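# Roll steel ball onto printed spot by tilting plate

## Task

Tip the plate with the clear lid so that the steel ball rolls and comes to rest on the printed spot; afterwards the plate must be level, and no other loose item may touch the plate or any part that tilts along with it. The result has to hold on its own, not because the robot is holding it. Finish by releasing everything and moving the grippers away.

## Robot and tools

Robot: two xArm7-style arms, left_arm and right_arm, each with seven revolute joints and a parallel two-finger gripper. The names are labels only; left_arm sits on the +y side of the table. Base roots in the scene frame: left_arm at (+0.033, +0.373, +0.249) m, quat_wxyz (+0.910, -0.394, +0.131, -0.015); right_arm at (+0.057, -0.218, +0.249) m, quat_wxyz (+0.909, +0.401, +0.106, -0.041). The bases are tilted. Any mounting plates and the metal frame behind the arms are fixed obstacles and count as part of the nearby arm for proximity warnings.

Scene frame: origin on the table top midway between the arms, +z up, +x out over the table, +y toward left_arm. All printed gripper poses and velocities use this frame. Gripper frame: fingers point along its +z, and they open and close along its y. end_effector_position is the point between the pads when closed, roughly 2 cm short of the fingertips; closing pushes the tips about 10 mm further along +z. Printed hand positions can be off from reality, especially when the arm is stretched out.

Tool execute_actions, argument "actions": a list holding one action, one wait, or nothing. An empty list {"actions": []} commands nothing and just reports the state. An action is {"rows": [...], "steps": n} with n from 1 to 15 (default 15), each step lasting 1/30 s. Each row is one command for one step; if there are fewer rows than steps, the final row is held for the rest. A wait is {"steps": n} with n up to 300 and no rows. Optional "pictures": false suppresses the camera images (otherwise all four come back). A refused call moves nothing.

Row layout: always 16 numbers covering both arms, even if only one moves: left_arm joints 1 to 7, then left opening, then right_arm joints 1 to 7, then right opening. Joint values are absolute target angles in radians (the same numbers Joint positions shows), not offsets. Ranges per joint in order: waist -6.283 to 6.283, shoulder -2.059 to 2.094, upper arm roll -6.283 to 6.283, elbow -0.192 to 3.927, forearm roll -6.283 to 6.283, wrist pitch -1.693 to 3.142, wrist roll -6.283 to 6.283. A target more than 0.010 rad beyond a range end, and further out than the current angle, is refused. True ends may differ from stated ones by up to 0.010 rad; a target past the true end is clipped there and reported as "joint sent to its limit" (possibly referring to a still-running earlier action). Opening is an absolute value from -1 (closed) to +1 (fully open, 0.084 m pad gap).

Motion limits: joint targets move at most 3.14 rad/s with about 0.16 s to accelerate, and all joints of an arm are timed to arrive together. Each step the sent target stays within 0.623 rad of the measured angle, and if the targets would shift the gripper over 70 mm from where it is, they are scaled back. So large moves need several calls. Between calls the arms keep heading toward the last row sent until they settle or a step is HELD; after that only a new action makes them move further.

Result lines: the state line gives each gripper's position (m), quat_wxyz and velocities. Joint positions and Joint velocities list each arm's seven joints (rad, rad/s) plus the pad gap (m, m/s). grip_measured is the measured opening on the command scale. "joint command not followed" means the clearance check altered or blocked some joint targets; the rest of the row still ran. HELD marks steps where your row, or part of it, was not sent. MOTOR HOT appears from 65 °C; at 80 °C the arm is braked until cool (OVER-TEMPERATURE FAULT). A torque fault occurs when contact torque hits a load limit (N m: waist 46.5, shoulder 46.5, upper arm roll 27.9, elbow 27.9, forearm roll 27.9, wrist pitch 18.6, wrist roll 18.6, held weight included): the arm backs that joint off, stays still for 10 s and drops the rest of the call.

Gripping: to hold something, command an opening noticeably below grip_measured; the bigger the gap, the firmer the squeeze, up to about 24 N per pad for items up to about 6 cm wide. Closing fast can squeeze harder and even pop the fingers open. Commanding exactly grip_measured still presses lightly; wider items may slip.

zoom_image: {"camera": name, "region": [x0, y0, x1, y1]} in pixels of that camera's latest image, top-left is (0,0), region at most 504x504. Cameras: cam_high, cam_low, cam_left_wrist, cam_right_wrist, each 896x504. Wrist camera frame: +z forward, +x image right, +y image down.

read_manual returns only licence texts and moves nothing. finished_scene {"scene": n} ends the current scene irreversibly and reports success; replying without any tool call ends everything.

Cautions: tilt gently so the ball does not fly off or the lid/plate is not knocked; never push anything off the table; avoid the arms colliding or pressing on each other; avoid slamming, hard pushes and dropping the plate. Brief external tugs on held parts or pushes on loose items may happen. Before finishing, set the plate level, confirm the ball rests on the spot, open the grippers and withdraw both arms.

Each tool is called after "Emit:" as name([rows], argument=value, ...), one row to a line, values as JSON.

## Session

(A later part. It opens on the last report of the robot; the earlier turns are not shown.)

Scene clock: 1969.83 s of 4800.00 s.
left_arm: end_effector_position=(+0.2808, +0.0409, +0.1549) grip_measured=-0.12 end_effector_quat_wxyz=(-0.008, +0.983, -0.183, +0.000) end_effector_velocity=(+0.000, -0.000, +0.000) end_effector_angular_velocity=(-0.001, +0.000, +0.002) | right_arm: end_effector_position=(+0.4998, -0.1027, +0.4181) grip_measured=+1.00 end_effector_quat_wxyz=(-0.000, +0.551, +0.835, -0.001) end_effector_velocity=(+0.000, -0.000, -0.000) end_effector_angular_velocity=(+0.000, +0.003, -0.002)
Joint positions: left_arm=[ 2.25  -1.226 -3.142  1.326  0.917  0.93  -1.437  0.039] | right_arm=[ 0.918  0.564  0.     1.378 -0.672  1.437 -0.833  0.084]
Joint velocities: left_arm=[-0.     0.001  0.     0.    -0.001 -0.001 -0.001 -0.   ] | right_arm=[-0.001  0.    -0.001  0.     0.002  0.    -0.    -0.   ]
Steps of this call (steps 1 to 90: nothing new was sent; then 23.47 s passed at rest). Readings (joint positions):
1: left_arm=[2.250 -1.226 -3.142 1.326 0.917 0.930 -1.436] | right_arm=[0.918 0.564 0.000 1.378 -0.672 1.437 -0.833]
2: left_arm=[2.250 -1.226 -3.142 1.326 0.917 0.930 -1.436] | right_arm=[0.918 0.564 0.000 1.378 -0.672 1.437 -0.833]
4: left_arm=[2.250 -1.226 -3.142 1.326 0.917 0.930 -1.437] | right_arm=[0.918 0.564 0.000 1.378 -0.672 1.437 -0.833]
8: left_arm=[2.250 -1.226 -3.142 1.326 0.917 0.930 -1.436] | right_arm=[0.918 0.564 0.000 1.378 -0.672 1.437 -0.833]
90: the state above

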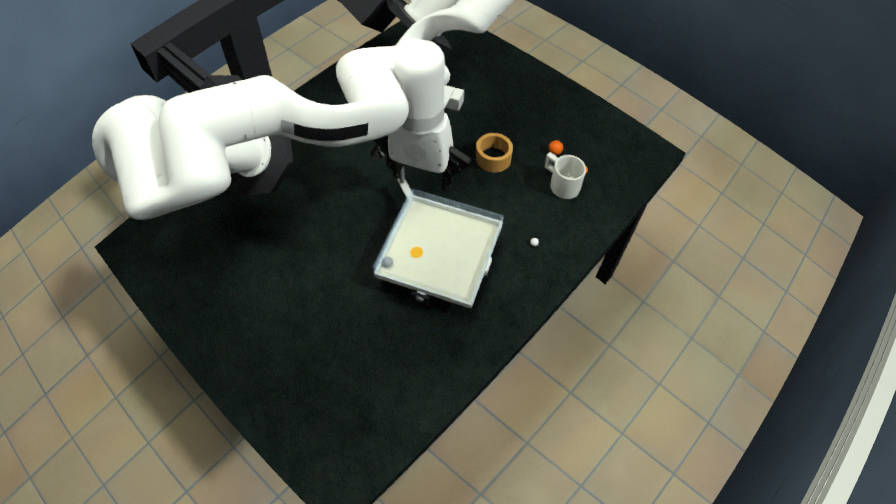

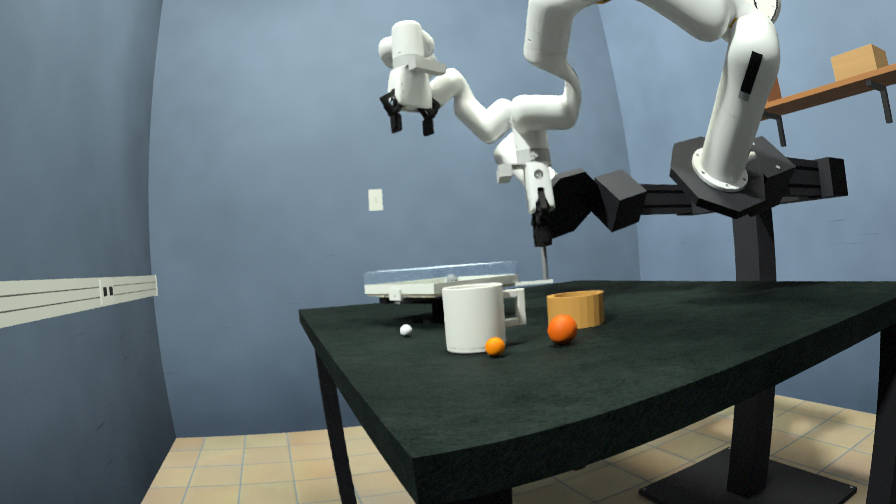

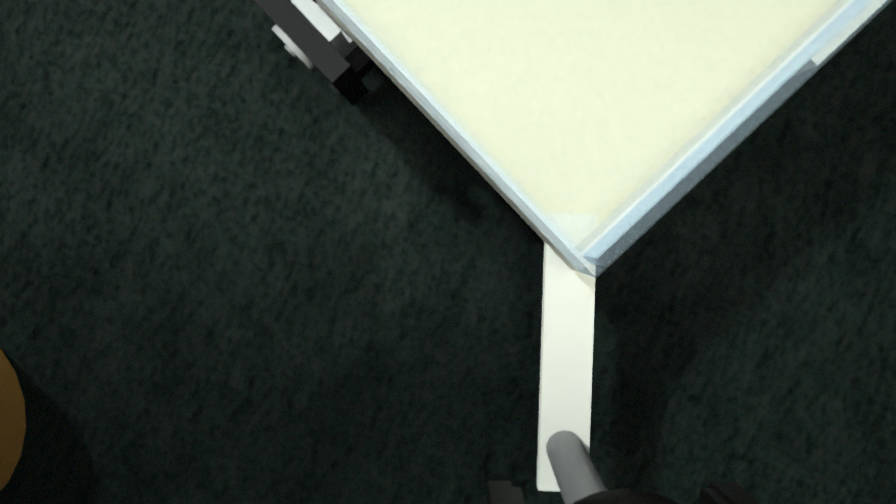

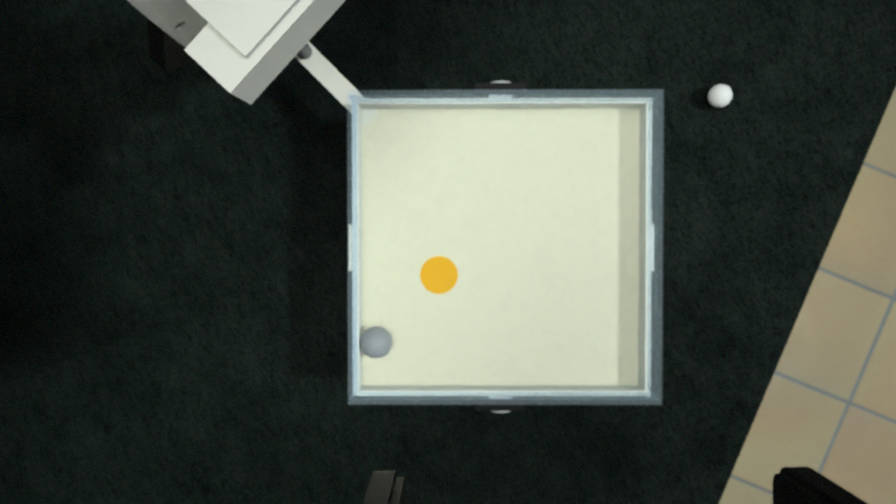

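Emit:
execute_actions([
  {"rows": [[2.2608,-1.2072,-3.1416,1.3005,0.9309,0.9040,-1.4419,-0.5,0.918,0.564,0,1.378,-0.672,1.437,-0.833,1]], "steps": 15},
], pictures=false)

Emit:
execute_actions([
  {"rows": [[2.2608,-1.2072,-3.1416,1.3005,0.9309,0.9040,-1.4419,-0.5,0.918,0.564,0,1.378,-0.672,1.437,-0.833,1]], "steps": 9},
], pictures=false)

Emit:
execute_actions([
  {"rows": [[2.2493,-1.2253,-3.1416,1.3266,0.9153,0.9311,-1.4351,-0.5,0.918,0.564,0,1.378,-0.672,1.437,-0.833,1]], "steps": 15},
], pictures=true)

Emit:
execute_actions([
  {"rows": [[2.2493,-1.2253,-3.1416,1.3266,0.9153,0.9311,-1.4351,-0.5,0.918,0.564,0,1.378,-0.672,1.437,-0.833,1]], "steps": 15},
], pictures=false)

Emit:
execute_actions([
  {"steps": 15},
], pictures=true)

Emit:
execute_actions([
  {"steps": 60},
], pictures=true)

Scene clock: 2005.20 s of 4800.00 s.
left_arm: end_effector_position=(+0.2816, +0.0426, +0.1555) grip_measured=-0.12 end_effector_quat_wxyz=(+0.002, +0.983, -0.183, -0.000) end_effector_velocity=(-0.000, +0.001, -0.001) end_effector_angular_velocity=(-0.000, +0.001, -0.002) | right_arm: end_effector_position=(+0.4998, -0.1027, +0.4181) grip_measured=+1.00 end_effector_quat_wxyz=(-0.000, +0.551, +0.835, -0.001) end_effector_velocity=(-0.000, +0.000, -0.000) end_effector_angular_velocity=(+0.000, +0.000, -0.000)
Joint positions: left_arm=[ 2.261 -1.207 -3.141  1.301  0.931  0.904 -1.442  0.039] | right_arm=[ 0.918  0.564  0.     1.378 -0.672  1.437 -0.833  0.084]
Joint velocities: left_arm=[ 0.001  0.002  0.001 -0.004  0.002 -0.003  0.    -0.   ] | right_arm=[-0.    -0.    -0.    -0.     0.    -0.001 -0.    -0.   ]
Steps of this call (steps 1 to 90: nothing new was sent; then 31.87 s passed at rest; steps 91 to 105: all 15 steps of this action). Readings (joint positions):
91: left_arm=[2.250 -1.226 -3.142 1.326 0.917 0.930 -1.437] | right_arm=[0.918 0.564 0.000 1.378 -0.672 1.437 -0.833]
92: left_arm=[2.251 -1.224 -3.142 1.323 0.919 0.927 -1.437] | right_arm=[0.918 0.564 0.000 1.378 -0.672 1.437 -0.833]
94: left_arm=[2.255 -1.217 -3.141 1.314 0.924 0.918 -1.439] | right_arm=[0.918 0.564 -0.000 1.378 -0.672 1.437 -0.833]
98: left_arm=[2.260 -1.209 -3.141 1.304 0.929 0.907 -1.441] | right_arm=[0.918 0.564 0.000 1.378 -0.672 1.437 -0.833]
105: the state above

Scene clock: 2005.50 s of 4800.00 s.
left_arm: end_effector_position=(+0.2816, +0.0426, +0.1555) grip_measured=-0.12 end_effector_quat_wxyz=(+0.002, +0.983, -0.183, -0.000) end_effector_velocity=(-0.000, -0.000, +0.000) end_effector_angular_velocity=(-0.001, +0.000, -0.001) | right_arm: end_effector_position=(+0.4998, -0.1027, +0.4181) grip_measured=+1.00 end_effector_quat_wxyz=(-0.000, +0.551, +0.835, -0.001) end_effector_velocity=(-0.000, -0.000, -0.000) end_effector_angular_velocity=(-0.001, +0.000, +0.000)
Joint positions: left_arm=[ 2.261 -1.207 -3.141  1.301  0.931  0.904 -1.442  0.039] | right_arm=[ 0.918  0.564 -0.     1.378 -0.672  1.437 -0.833  0.084]
Joint velocities: left_arm=[-0.    -0.    -0.001 -0.     0.    -0.    -0.    -0.   ] | right_arm=[ 0.    -0.    -0.001 -0.    -0.     0.001 -0.     0.   ]
Steps of this call (steps 1 to 9: all 9 steps of this action). Readings (joint positions):
1: left_arm=[2.261 -1.207 -3.141 1.301 0.931 0.904 -1.442] | right_arm=[0.918 0.564 -0.000 1.378 -0.672 1.437 -0.833]
2: left_arm=[2.261 -1.207 -3.141 1.301 0.931 0.904 -1.442] | right_arm=[0.918 0.564 0.000 1.378 -0.672 1.437 -0.833]
4: left_arm=[2.261 -1.207 -3.141 1.301 0.931 0.904 -1.442] | right_arm=[0.918 0.564 -0.000 1.378 -0.672 1.437 -0.833]
8: left_arm=[2.261 -1.207 -3.141 1.301 0.931 0.904 -1.442] | right_arm=[0.918 0.564 0.000 1.378 -0.672 1.437 -0.833]
9: the state above

Scene clock: 2006.00 s of 4800.00 s.
left_arm: end_effector_position=(+0.2810, +0.0410, +0.1553) grip_measured=-0.12 end_effector_quat_wxyz=(-0.009, +0.983, -0.183, +0.000) end_effector_velocity=(+0.000, -0.001, +0.001) end_effector_angular_velocity=(-0.000, -0.002, +0.000) | right_arm: end_effector_position=(+0.4998, -0.1027, +0.4181) grip_measured=+1.00 end_effector_quat_wxyz=(-0.000, +0.551, +0.835, -0.001) end_effector_velocity=(-0.000, +0.000, +0.000) end_effector_angular_velocity=(+0.001, -0.001, +0.001)
Joint positions: left_arm=[ 2.249 -1.225 -3.142  1.326  0.915  0.931 -1.435  0.039] | right_arm=[ 0.918  0.564  0.     1.378 -0.672  1.437 -0.833  0.084]
Joint velocities: left_arm=[-0.001 -0.002 -0.001  0.005 -0.     0.003 -0.    -0.   ] | right_arm=[-0.    -0.     0.001 -0.    -0.    -0.001 -0.    -0.   ]
Steps of this call (steps 1 to 15: all 15 steps of this action). Readings (joint positions):
1: left_arm=[2.261 -1.207 -3.141 1.301 0.931 0.904 -1.442] | right_arm=[0.918 0.564 0.000 1.378 -0.672 1.437 -0.833]
2: left_arm=[2.260 -1.209 -3.141 1.303 0.929 0.907 -1.441] | right_arm=[0.918 0.564 -0.000 1.378 -0.672 1.437 -0.833]
4: left_arm=[2.256 -1.215 -3.141 1.312 0.923 0.917 -1.439] | right_arm=[0.918 0.564 0.000 1.378 -0.672 1.437 -0.833]
8: left_arm=[2.251 -1.223 -3.141 1.323 0.917 0.928 -1.436] | right_arm=[0.918 0.564 -0.000 1.378 -0.672 1.437 -0.833]
15: the state above

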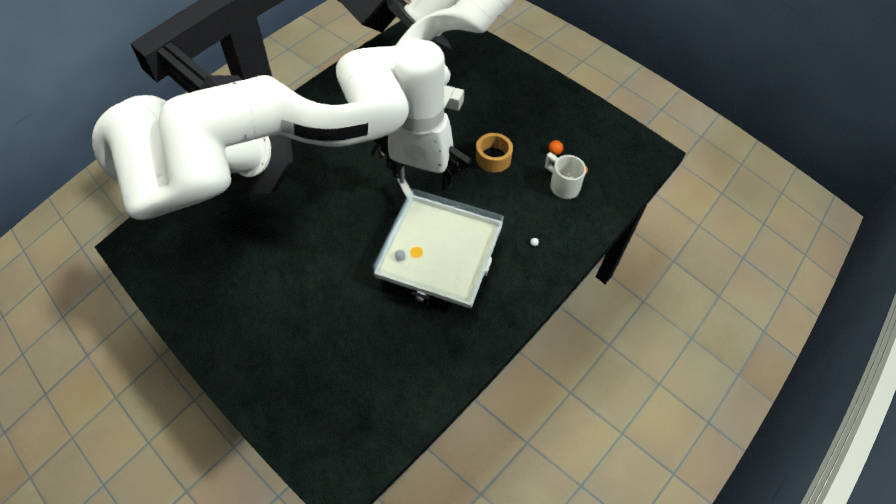

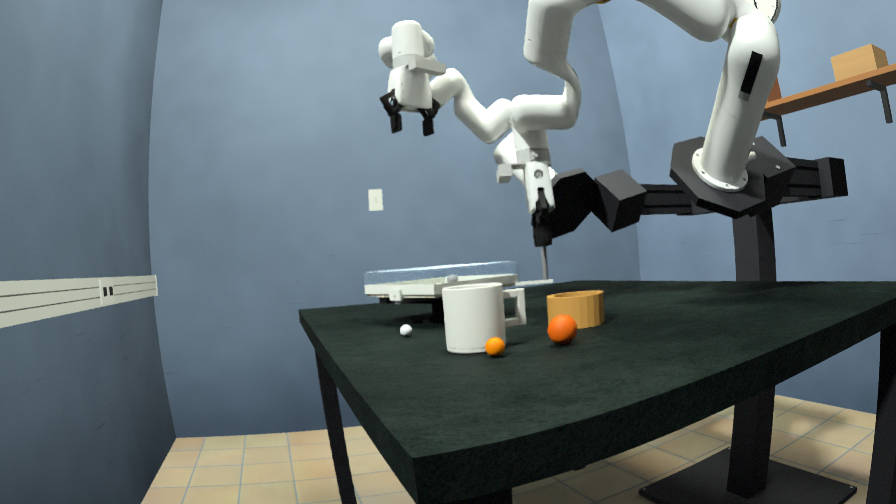

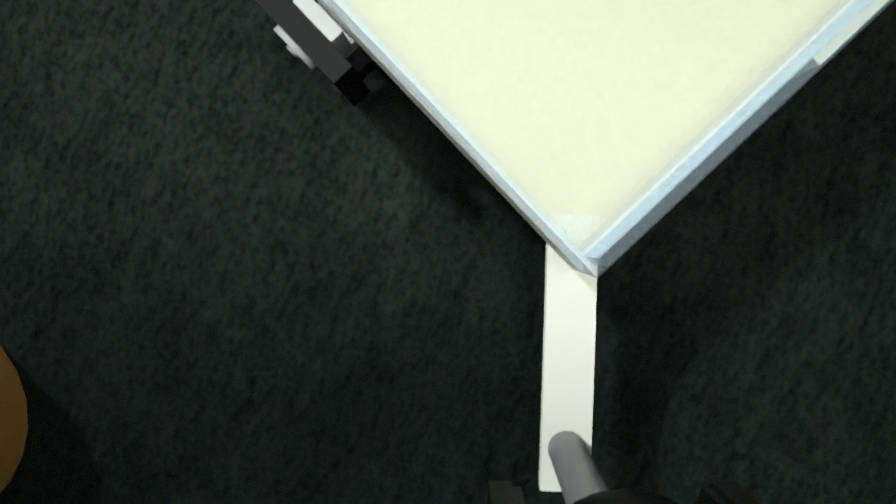

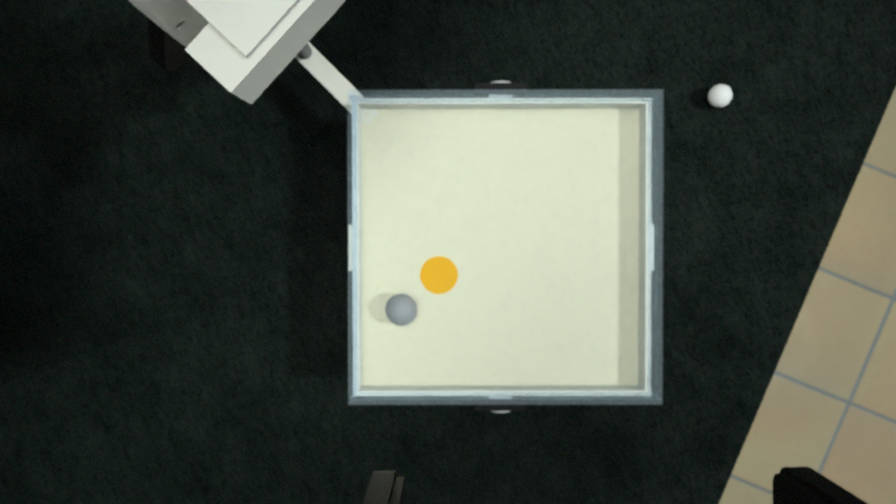

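Scene clock: 2006.50 s of 4800.00 s.
left_arm: end_effector_position=(+0.2810, +0.0408, +0.1554) grip_measured=-0.12 end_effector_quat_wxyz=(-0.008, +0.983, -0.183, +0.000) end_effector_velocity=(-0.000, +0.000, -0.000) end_effector_angular_velocity=(+0.000, -0.000, -0.002) | right_arm: end_effector_position=(+0.4998, -0.1027, +0.4181) grip_measured=+1.00 end_effector_quat_wxyz=(-0.000, +0.551, +0.835, -0.001) end_effector_velocity=(+0.000, -0.000, +0.000) end_effector_angular_velocity=(-0.001, -0.001, -0.001)
Joint positions: left_arm=[ 2.249 -1.225 -3.142  1.326  0.915  0.931 -1.435  0.039] | right_arm=[ 0.918  0.564  0.     1.378 -0.672  1.437 -0.833  0.084]
Joint velocities: left_arm=[-0.    -0.    -0.    -0.001  0.001 -0.     0.    -0.   ] | right_arm=[ 0.    -0.    -0.     0.    -0.001  0.001  0.001  0.   ]
Steps of this call (steps 1 to 15: all 15 steps of this action). Readings (joint positions):
1: left_arm=[2.249 -1.225 -3.142 1.326 0.915 0.931 -1.435] | right_arm=[0.918 0.564 0.000 1.378 -0.672 1.437 -0.833]
2: left_arm=[2.249 -1.225 -3.142 1.326 0.915 0.931 -1.435] | right_arm=[0.918 0.564 -0.000 1.378 -0.672 1.437 -0.833]
4: left_arm=[2.249 -1.225 -3.142 1.326 0.915 0.931 -1.435] | right_arm=[0.918 0.564 -0.000 1.378 -0.672 1.437 -0.833]
8: left_arm=[2.249 -1.225 -3.142 1.326 0.915 0.931 -1.435] | right_arm=[0.918 0.564 -0.000 1.378 -0.672 1.437 -0.833]
15: the state above

Scene clock: 2007.00 s of 4800.00 s.
left_arm: end_effector_position=(+0.2811, +0.0408, +0.1555) grip_measured=-0.12 end_effector_quat_wxyz=(-0.008, +0.983, -0.183, +0.000) end_effector_velocity=(+0.000, +0.000, -0.000) end_effector_angular_velocity=(+0.000, -0.000, +0.001) | right_arm: end_effector_position=(+0.4998, -0.1027, +0.4181) grip_measured=+1.00 end_effector_quat_wxyz=(-0.000, +0.551, +0.835, -0.001) end_effector_velocity=(+0.001, -0.000, +0.000) end_effector_angular_velocity=(+0.001, -0.000, -0.001)
Joint positions: left_arm=[ 2.249 -1.225 -3.142  1.326  0.915  0.931 -1.435  0.039] | right_arm=[ 0.918  0.564  0.     1.378 -0.672  1.437 -0.833  0.084]
Joint velocities: left_arm=[ 0.    -0.     0.     0.     0.     0.    -0.001  0.   ] | right_arm=[-0.    -0.    -0.001  0.001  0.    -0.     0.    -0.   ]
Steps of this call (steps 1 to 15: the robot went on to your last target). Readings (joint positions):
1: left_arm=[2.249 -1.225 -3.142 1.326 0.915 0.931 -1.435] | right_arm=[0.918 0.564 -0.000 1.378 -0.672 1.437 -0.833]
2: left_arm=[2.249 -1.225 -3.142 1.326 0.915 0.931 -1.435] | right_arm=[0.918 0.564 -0.000 1.378 -0.672 1.437 -0.833]
4: left_arm=[2.249 -1.225 -3.142 1.326 0.915 0.931 -1.435] | right_arm=[0.918 0.564 -0.000 1.378 -0.672 1.437 -0.833]
8: left_arm=[2.249 -1.225 -3.142 1.326 0.915 0.931 -1.435] | right_arm=[0.918 0.564 0.000 1.378 -0.672 1.437 -0.833]
15: the state above
All arms were judged still, so your last target was given up. Only a new action makes them travel on or press farther. Fingers that are still opening or closing keep moving.

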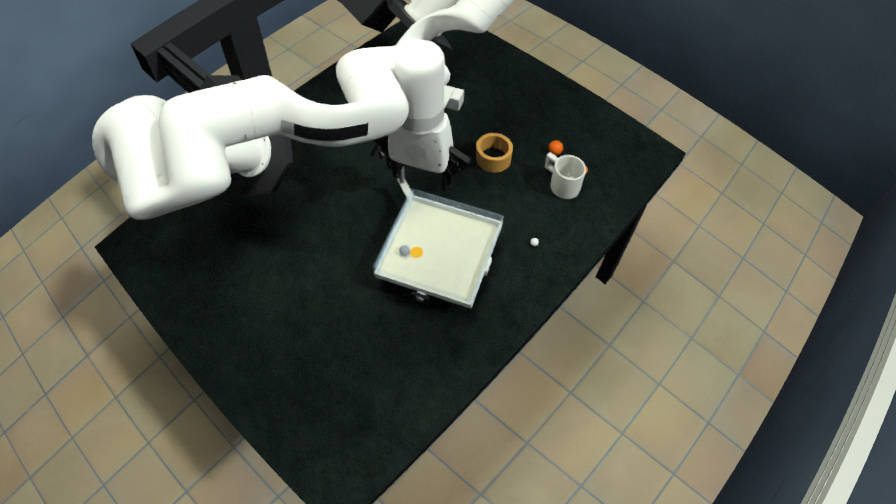

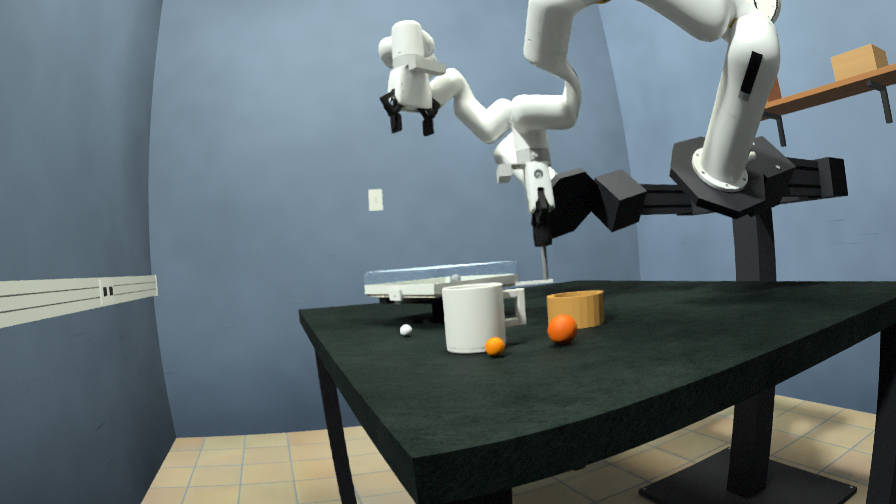

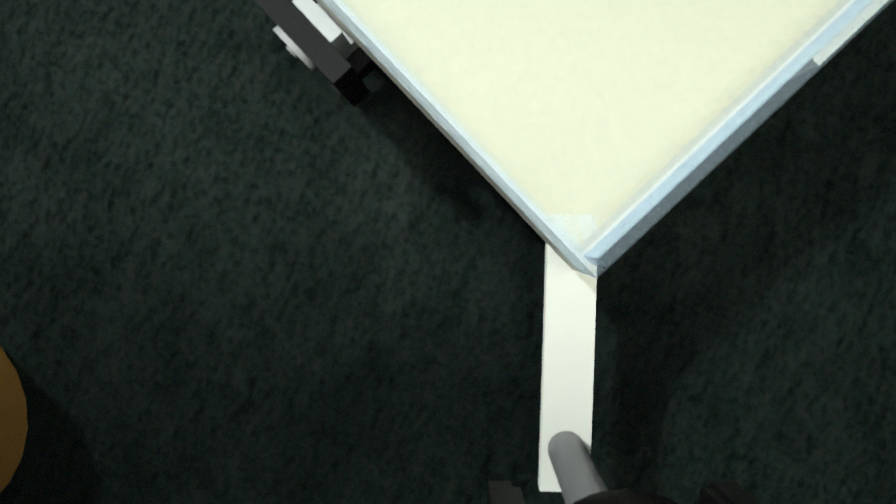

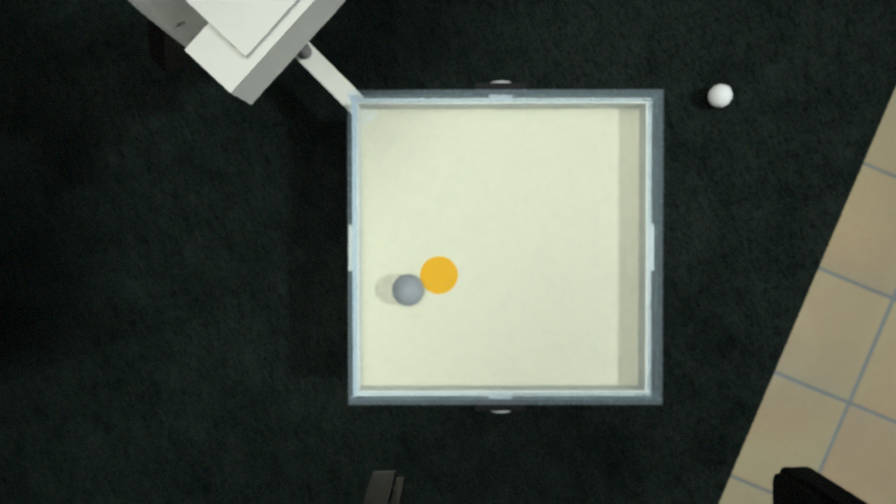

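Scene clock: 2009.00 s of 4800.00 s.
left_arm: end_effector_position=(+0.2811, +0.0407, +0.1555) grip_measured=-0.12 end_effector_quat_wxyz=(-0.008, +0.983, -0.183, +0.000) end_effector_velocity=(-0.000, +0.000, -0.000) end_effector_angular_velocity=(+0.000, -0.000, -0.001) | right_arm: end_effector_position=(+0.4998, -0.1027, +0.4181) grip_measured=+1.00 end_effector_quat_wxyz=(-0.000, +0.551, +0.835, -0.001) end_effector_velocity=(+0.000, -0.001, -0.000) end_effector_angular_velocity=(-0.002, -0.001, +0.001)
Joint positions: left_arm=[ 2.249 -1.225 -3.142  1.327  0.915  0.931 -1.435  0.039] | right_arm=[ 0.918  0.564 -0.     1.378 -0.672  1.437 -0.833  0.084]
Joint velocities: left_arm=[ 0.    -0.    -0.001 -0.     0.001  0.001 -0.     0.   ] | right_arm=[ 0.001 -0.    -0.001 -0.    -0.001  0.001 -0.001 -0.   ]
Steps of this call (steps 1 to 60: nothing new was sent). Readings (joint positions):
1: left_arm=[2.249 -1.225 -3.142 1.326 0.915 0.931 -1.435] | right_arm=[0.918 0.564 0.000 1.378 -0.672 1.437 -0.833]
2: left_arm=[2.249 -1.225 -3.142 1.326 0.915 0.931 -1.435] | right_arm=[0.918 0.564 -0.000 1.378 -0.672 1.437 -0.833]
4: left_arm=[2.249 -1.225 -3.142 1.327 0.915 0.931 -1.435] | right_arm=[0.918 0.564 -0.000 1.378 -0.672 1.437 -0.833]
8: left_arm=[2.249 -1.225 -3.142 1.327 0.915 0.931 -1.435] | right_arm=[0.918 0.564 -0.000 1.378 -0.672 1.437 -0.833]
60: the state above

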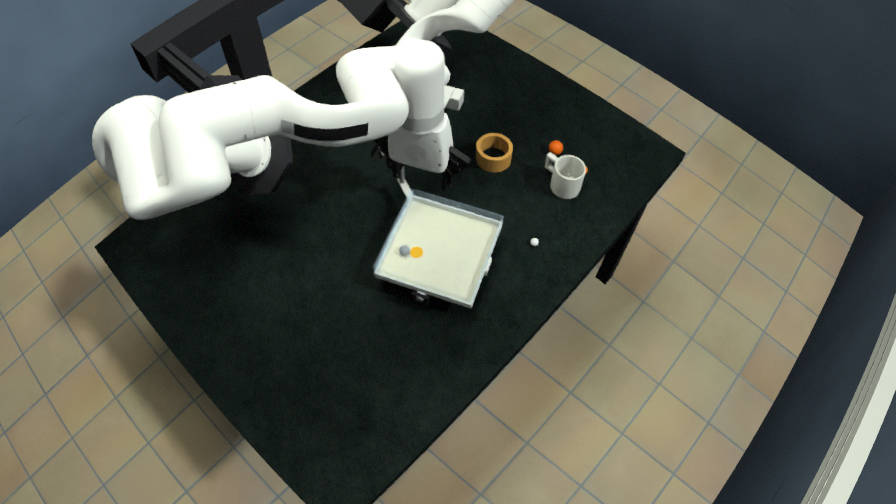

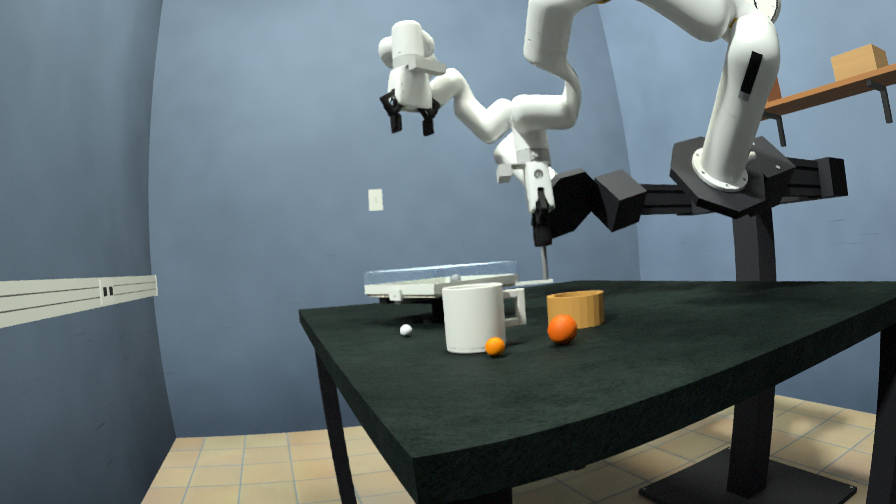

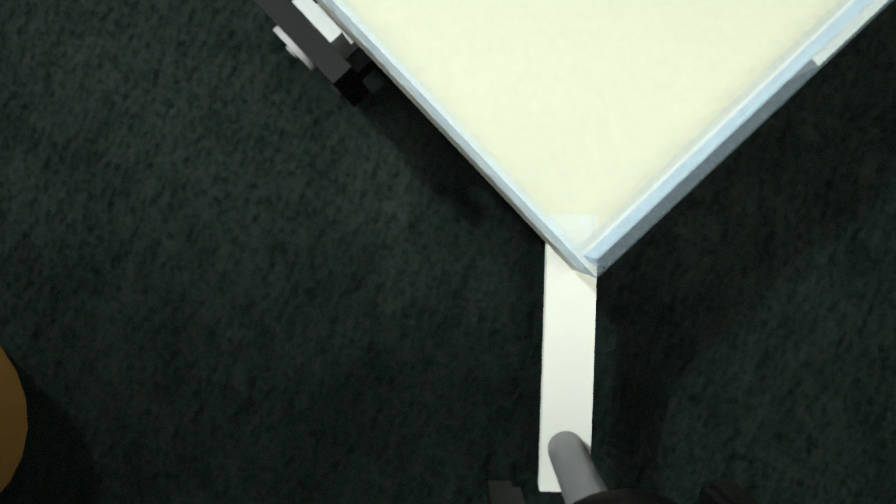

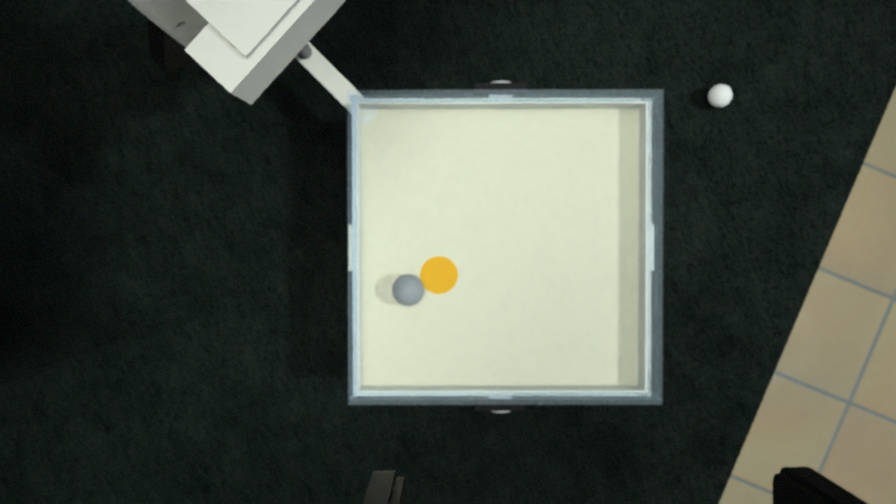

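Emit:
execute_actions([
  {"rows": [[2.2594,-1.2055,-3.1416,1.3023,0.9276,0.9062,-1.4386,-0.5,0.918,0.564,0,1.378,-0.672,1.437,-0.833,1]], "steps": 15},
], pictures=false)

Emit:
execute_actions([
  {"rows": [[2.2594,-1.2055,-3.1416,1.3023,0.9276,0.9062,-1.4386,-0.5,0.918,0.564,0,1.378,-0.672,1.437,-0.833,1]], "steps": 3},
], pictures=false)

Emit:
execute_actions([
  {"rows": [[2.2493,-1.2253,-3.1416,1.3266,0.9153,0.9311,-1.4351,-0.5,0.918,0.564,0,1.378,-0.672,1.437,-0.833,1]], "steps": 15},
], pictures=false)

Emit:
execute_actions([
  {"rows": [[2.2493,-1.2253,-3.1416,1.3266,0.9153,0.9311,-1.4351,-0.5,0.918,0.564,0,1.378,-0.672,1.437,-0.833,1]], "steps": 15},
], pictures=true)

Emit:
execute_actions([
  {"steps": 60},
], pictures=true)

Scene clock: 2038.93 s of 4800.00 s.
left_arm: end_effector_position=(+0.2823, +0.0420, +0.1571) grip_measured=-0.12 end_effector_quat_wxyz=(+0.003, +0.983, -0.183, -0.000) end_effector_velocity=(-0.000, +0.001, +0.000) end_effector_angular_velocity=(-0.001, +0.001, -0.001) | right_arm: end_effector_position=(+0.4998, -0.1027, +0.4181) grip_measured=+1.00 end_effector_quat_wxyz=(-0.000, +0.551, +0.835, -0.001) end_effector_velocity=(-0.000, +0.000, -0.000) end_effector_angular_velocity=(+0.001, +0.001, +0.001)
Joint positions: left_arm=[ 2.259 -1.206 -3.142  1.303  0.928  0.906 -1.439  0.039] | right_arm=[ 0.918  0.564 -0.     1.378 -0.672  1.437 -0.833  0.084]
Joint velocities: left_arm=[ 0.001  0.002 -0.    -0.003  0.001 -0.001  0.001  0.   ] | right_arm=[ 0.    -0.     0.    -0.001  0.001 -0.001 -0.    -0.   ]
Steps of this call (steps 1 to 90: nothing new was sent; then 26.43 s passed at rest; steps 91 to 105: all 15 steps of this action). Readings (joint positions):
91: left_arm=[2.249 -1.225 -3.142 1.326 0.915 0.931 -1.435] | right_arm=[0.918 0.564 0.000 1.378 -0.672 1.437 -0.833]
92: left_arm=[2.250 -1.224 -3.142 1.324 0.917 0.928 -1.436] | right_arm=[0.918 0.564 0.000 1.378 -0.672 1.437 -0.833]
94: left_arm=[2.254 -1.216 -3.142 1.316 0.921 0.919 -1.437] | right_arm=[0.918 0.564 -0.000 1.378 -0.672 1.437 -0.833]
98: left_arm=[2.258 -1.208 -3.142 1.306 0.926 0.909 -1.438] | right_arm=[0.918 0.564 -0.000 1.378 -0.672 1.437 -0.833]
105: the state above

Scene clock: 2039.03 s of 4800.00 s.
left_arm: end_effector_position=(+0.2823, +0.0421, +0.1570) grip_measured=-0.12 end_effector_quat_wxyz=(+0.003, +0.983, -0.183, -0.000) end_effector_velocity=(-0.000, +0.000, -0.000) end_effector_angular_velocity=(-0.000, +0.000, -0.001) | right_arm: end_effector_position=(+0.4998, -0.1027, +0.4181) grip_measured=+1.00 end_effector_quat_wxyz=(-0.000, +0.551, +0.835, -0.001) end_effector_velocity=(-0.000, -0.000, -0.000) end_effector_angular_velocity=(-0.001, +0.001, -0.001)
Joint positions: left_arm=[ 2.259 -1.206 -3.142  1.303  0.928  0.906 -1.439  0.039] | right_arm=[ 0.918  0.564  0.     1.378 -0.672  1.437 -0.833  0.084]
Joint velocities: left_arm=[ 0.001  0.001 -0.    -0.002  0.001 -0.001 -0.    -0.   ] | right_arm=[ 0.001  0.    -0.001  0.     0.001  0.     0.     0.   ]
Steps of this call (steps 1 to 3: all 3 steps of this action). Readings (joint positions):
1: left_arm=[2.259 -1.206 -3.142 1.303 0.928 0.906 -1.439] | right_arm=[0.918 0.564 0.000 1.378 -0.672 1.437 -0.833]
2: left_arm=[2.259 -1.206 -3.142 1.303 0.928 0.906 -1.439] | right_arm=[0.918 0.564 0.000 1.378 -0.672 1.437 -0.833]
3: the state above

Scene clock: 2039.53 s of 4800.00 s.
left_arm: end_effector_position=(+0.2811, +0.0409, +0.1554) grip_measured=-0.12 end_effector_quat_wxyz=(-0.008, +0.983, -0.183, +0.000) end_effector_velocity=(-0.001, -0.001, +0.000) end_effector_angular_velocity=(+0.001, +0.001, +0.001) | right_arm: end_effector_position=(+0.4998, -0.1027, +0.4181) grip_measured=+1.00 end_effector_quat_wxyz=(-0.000, +0.551, +0.835, -0.001) end_effector_velocity=(-0.000, +0.000, -0.000) end_effector_angular_velocity=(-0.000, -0.000, +0.001)
Joint positions: left_arm=[ 2.249 -1.225 -3.142  1.326  0.915  0.931 -1.435  0.039] | right_arm=[ 0.918  0.564 -0.     1.378 -0.672  1.437 -0.833  0.084]
Joint velocities: left_arm=[-0.001 -0.002 -0.001  0.003 -0.003  0.002 -0.    -0.   ] | right_arm=[ 0.001  0.    -0.    -0.    -0.    -0.    -0.    -0.   ]
Steps of this call (steps 1 to 15: all 15 steps of this action). Readings (joint positions):
1: left_arm=[2.259 -1.206 -3.142 1.303 0.928 0.906 -1.439] | right_arm=[0.918 0.564 -0.000 1.378 -0.672 1.437 -0.833]
2: left_arm=[2.258 -1.207 -3.142 1.305 0.926 0.909 -1.438] | right_arm=[0.918 0.564 -0.000 1.378 -0.672 1.437 -0.833]
4: left_arm=[2.255 -1.214 -3.142 1.314 0.922 0.918 -1.437] | right_arm=[0.918 0.564 -0.000 1.378 -0.672 1.437 -0.833]
8: left_arm=[2.251 -1.223 -3.141 1.323 0.917 0.928 -1.436] | right_arm=[0.918 0.564 0.000 1.378 -0.672 1.437 -0.833]
15: the state above

Scene clock: 2040.03 s of 4800.00 s.
left_arm: end_effector_position=(+0.2811, +0.0408, +0.1554) grip_measured=-0.12 end_effector_quat_wxyz=(-0.008, +0.983, -0.183, +0.000) end_effector_velocity=(+0.000, -0.001, +0.001) end_effector_angular_velocity=(-0.002, -0.001, +0.000) | right_arm: end_effector_position=(+0.4998, -0.1027, +0.4181) grip_measured=+1.00 end_effector_quat_wxyz=(-0.000, +0.551, +0.835, -0.001) end_effector_velocity=(+0.000, +0.000, +0.000) end_effector_angular_velocity=(+0.001, +0.000, -0.001)
Joint positions: left_arm=[ 2.249 -1.225 -3.142  1.326  0.915  0.931 -1.435  0.039] | right_arm=[ 0.918  0.564  0.     1.378 -0.672  1.437 -0.833  0.084]
Joint velocities: left_arm=[-0.     0.    -0.001  0.001  0.001 -0.001 -0.001 -0.   ] | right_arm=[-0.     0.    -0.     0.001  0.001 -0.     0.     0.   ]
Steps of this call (steps 1 to 15: all 15 steps of this action). Readings (joint positions):
1: left_arm=[2.249 -1.225 -3.142 1.326 0.915 0.931 -1.435] | right_arm=[0.918 0.564 -0.000 1.378 -0.672 1.437 -0.833]
2: left_arm=[2.249 -1.225 -3.142 1.326 0.915 0.931 -1.435] | right_arm=[0.918 0.564 -0.000 1.378 -0.672 1.437 -0.833]
4: left_arm=[2.249 -1.225 -3.142 1.326 0.915 0.931 -1.435] | right_arm=[0.918 0.564 0.000 1.378 -0.672 1.437 -0.833]
8: left_arm=[2.249 -1.225 -3.142 1.326 0.915 0.931 -1.435] | right_arm=[0.918 0.564 -0.000 1.378 -0.672 1.437 -0.833]
15: the state above

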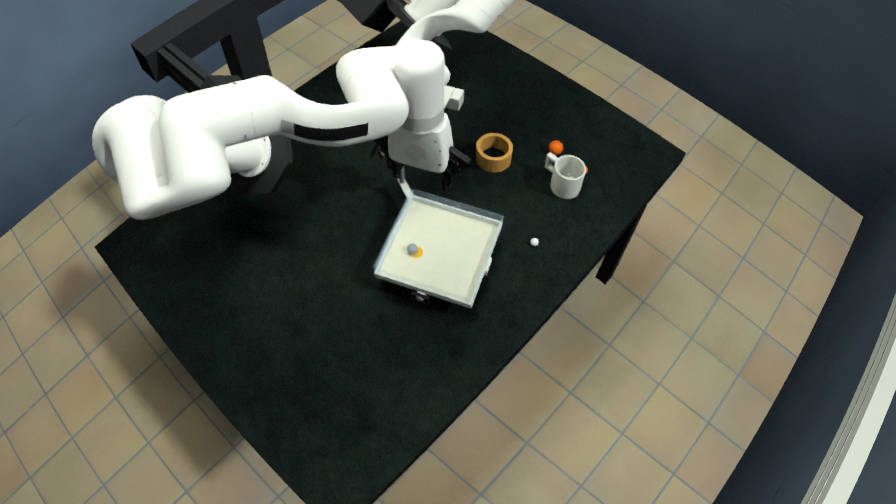

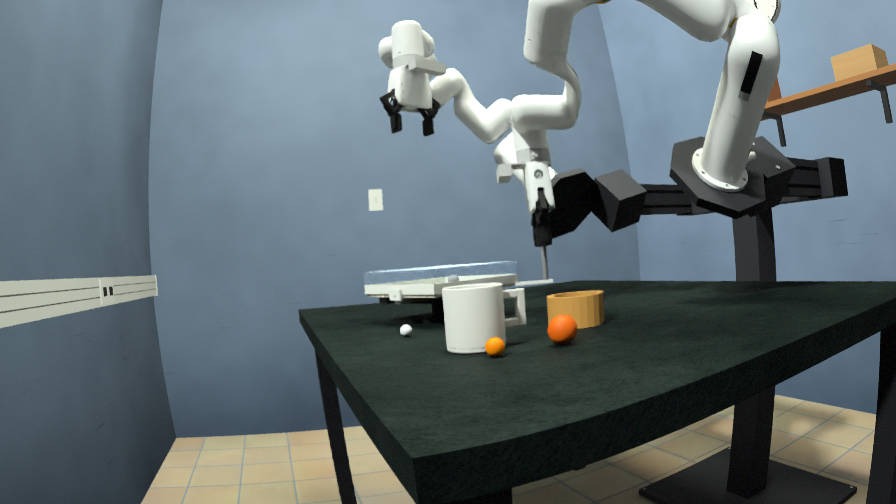

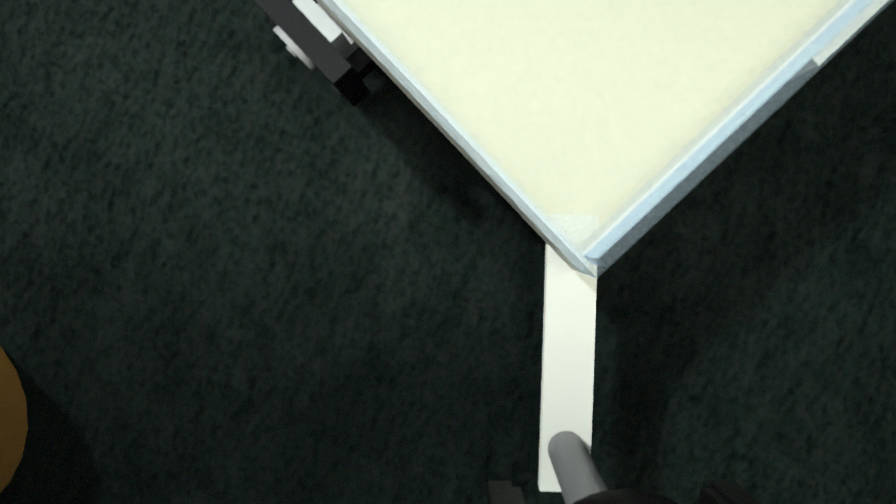

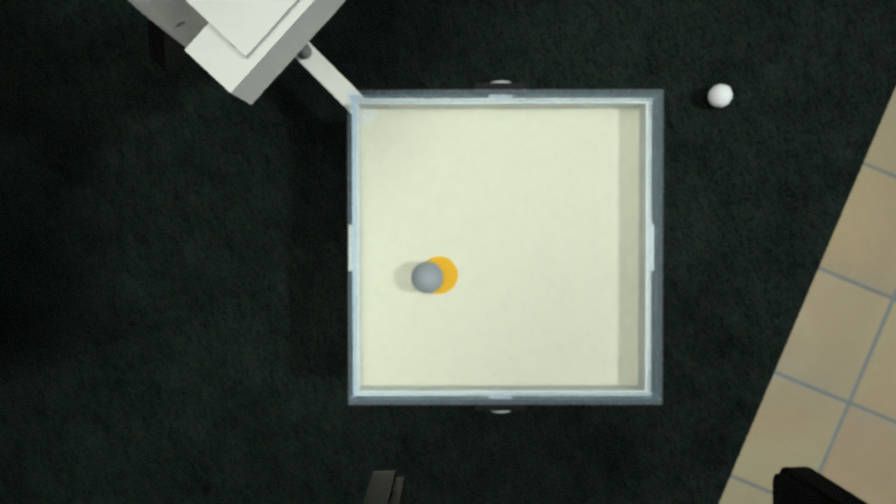

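Scene clock: 2042.03 s of 4800.00 s.
left_arm: end_effector_position=(+0.2811, +0.0407, +0.1555) grip_measured=-0.12 end_effector_quat_wxyz=(-0.008, +0.983, -0.183, +0.000) end_effector_velocity=(+0.001, +0.000, -0.000) end_effector_angular_velocity=(+0.001, -0.003, -0.001) | right_arm: end_effector_position=(+0.4998, -0.1027, +0.4181) grip_measured=+1.00 end_effector_quat_wxyz=(-0.000, +0.551, +0.835, -0.001) end_effector_velocity=(+0.000, +0.000, +0.000) end_effector_angular_velocity=(-0.000, -0.001, +0.001)
Joint positions: left_arm=[ 2.249 -1.225 -3.142  1.327  0.915  0.931 -1.435  0.039] | right_arm=[ 0.918  0.564 -0.     1.378 -0.672  1.437 -0.833  0.084]
Joint velocities: left_arm=[-0.001  0.     0.001 -0.     0.003  0.001 -0.    -0.   ] | right_arm=[ 0.     0.     0.    -0.    -0.001  0.    -0.001  0.   ]
Steps of this call (steps 1 to 15: the robot went on to your last target; steps 16 to 60: nothing new was sent). Readings (joint positions):
1: left_arm=[2.249 -1.225 -3.142 1.327 0.915 0.931 -1.435] | right_arm=[0.918 0.564 0.000 1.378 -0.672 1.437 -0.833]
2: left_arm=[2.249 -1.225 -3.142 1.327 0.915 0.931 -1.435] | right_arm=[0.918 0.564 0.000 1.378 -0.672 1.437 -0.833]
4: left_arm=[2.249 -1.225 -3.142 1.327 0.915 0.931 -1.435] | right_arm=[0.918 0.564 0.000 1.378 -0.672 1.437 -0.833]
8: left_arm=[2.249 -1.225 -3.142 1.327 0.915 0.931 -1.435] | right_arm=[0.918 0.564 0.000 1.378 -0.672 1.437 -0.833]
60: the state above
All arms were judged still, so your last target was given up. Only a new action makes them travel on or press farther. Fingers that are still opening or closing keep moving.

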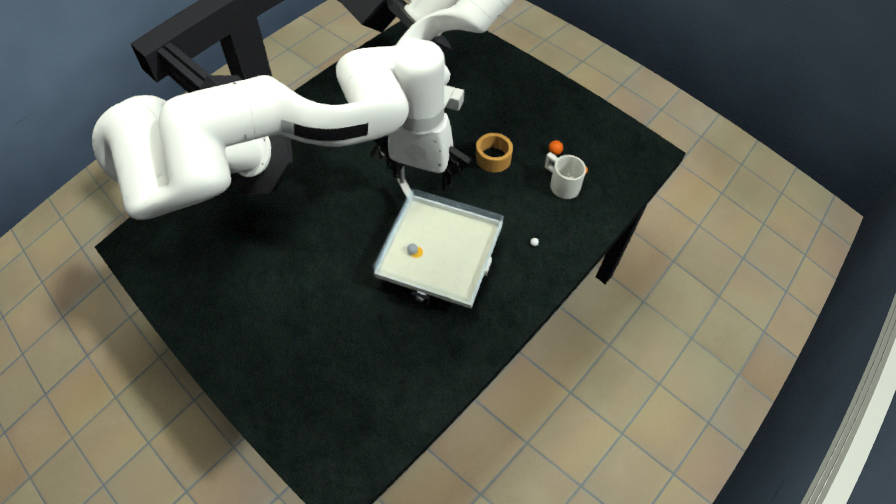

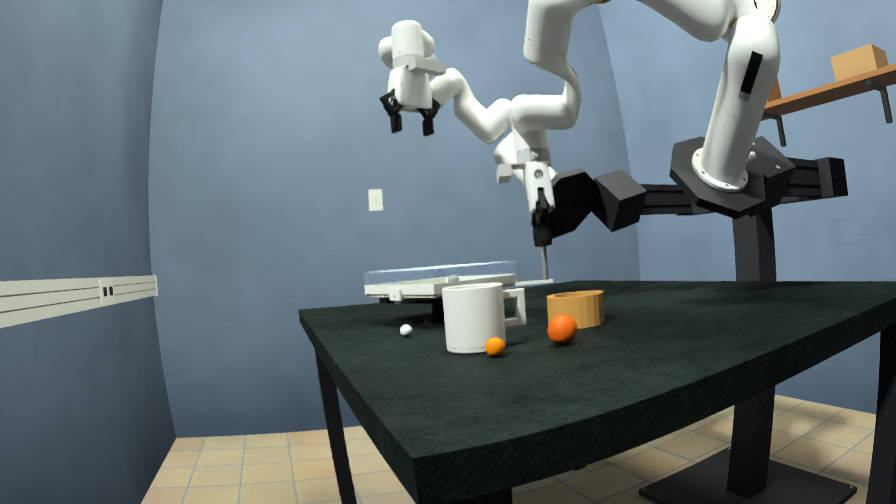

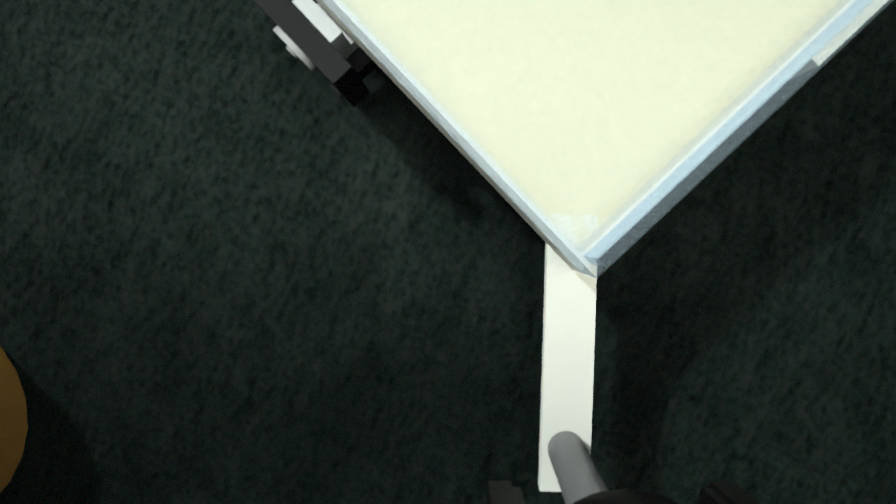

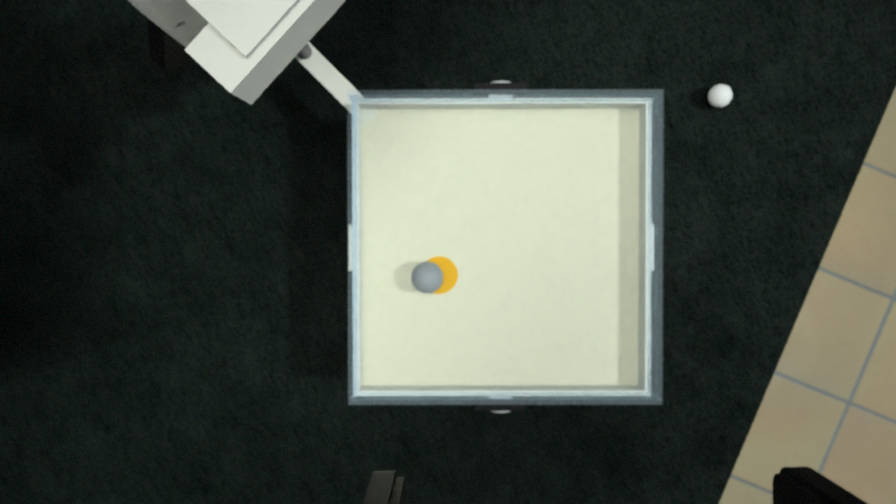

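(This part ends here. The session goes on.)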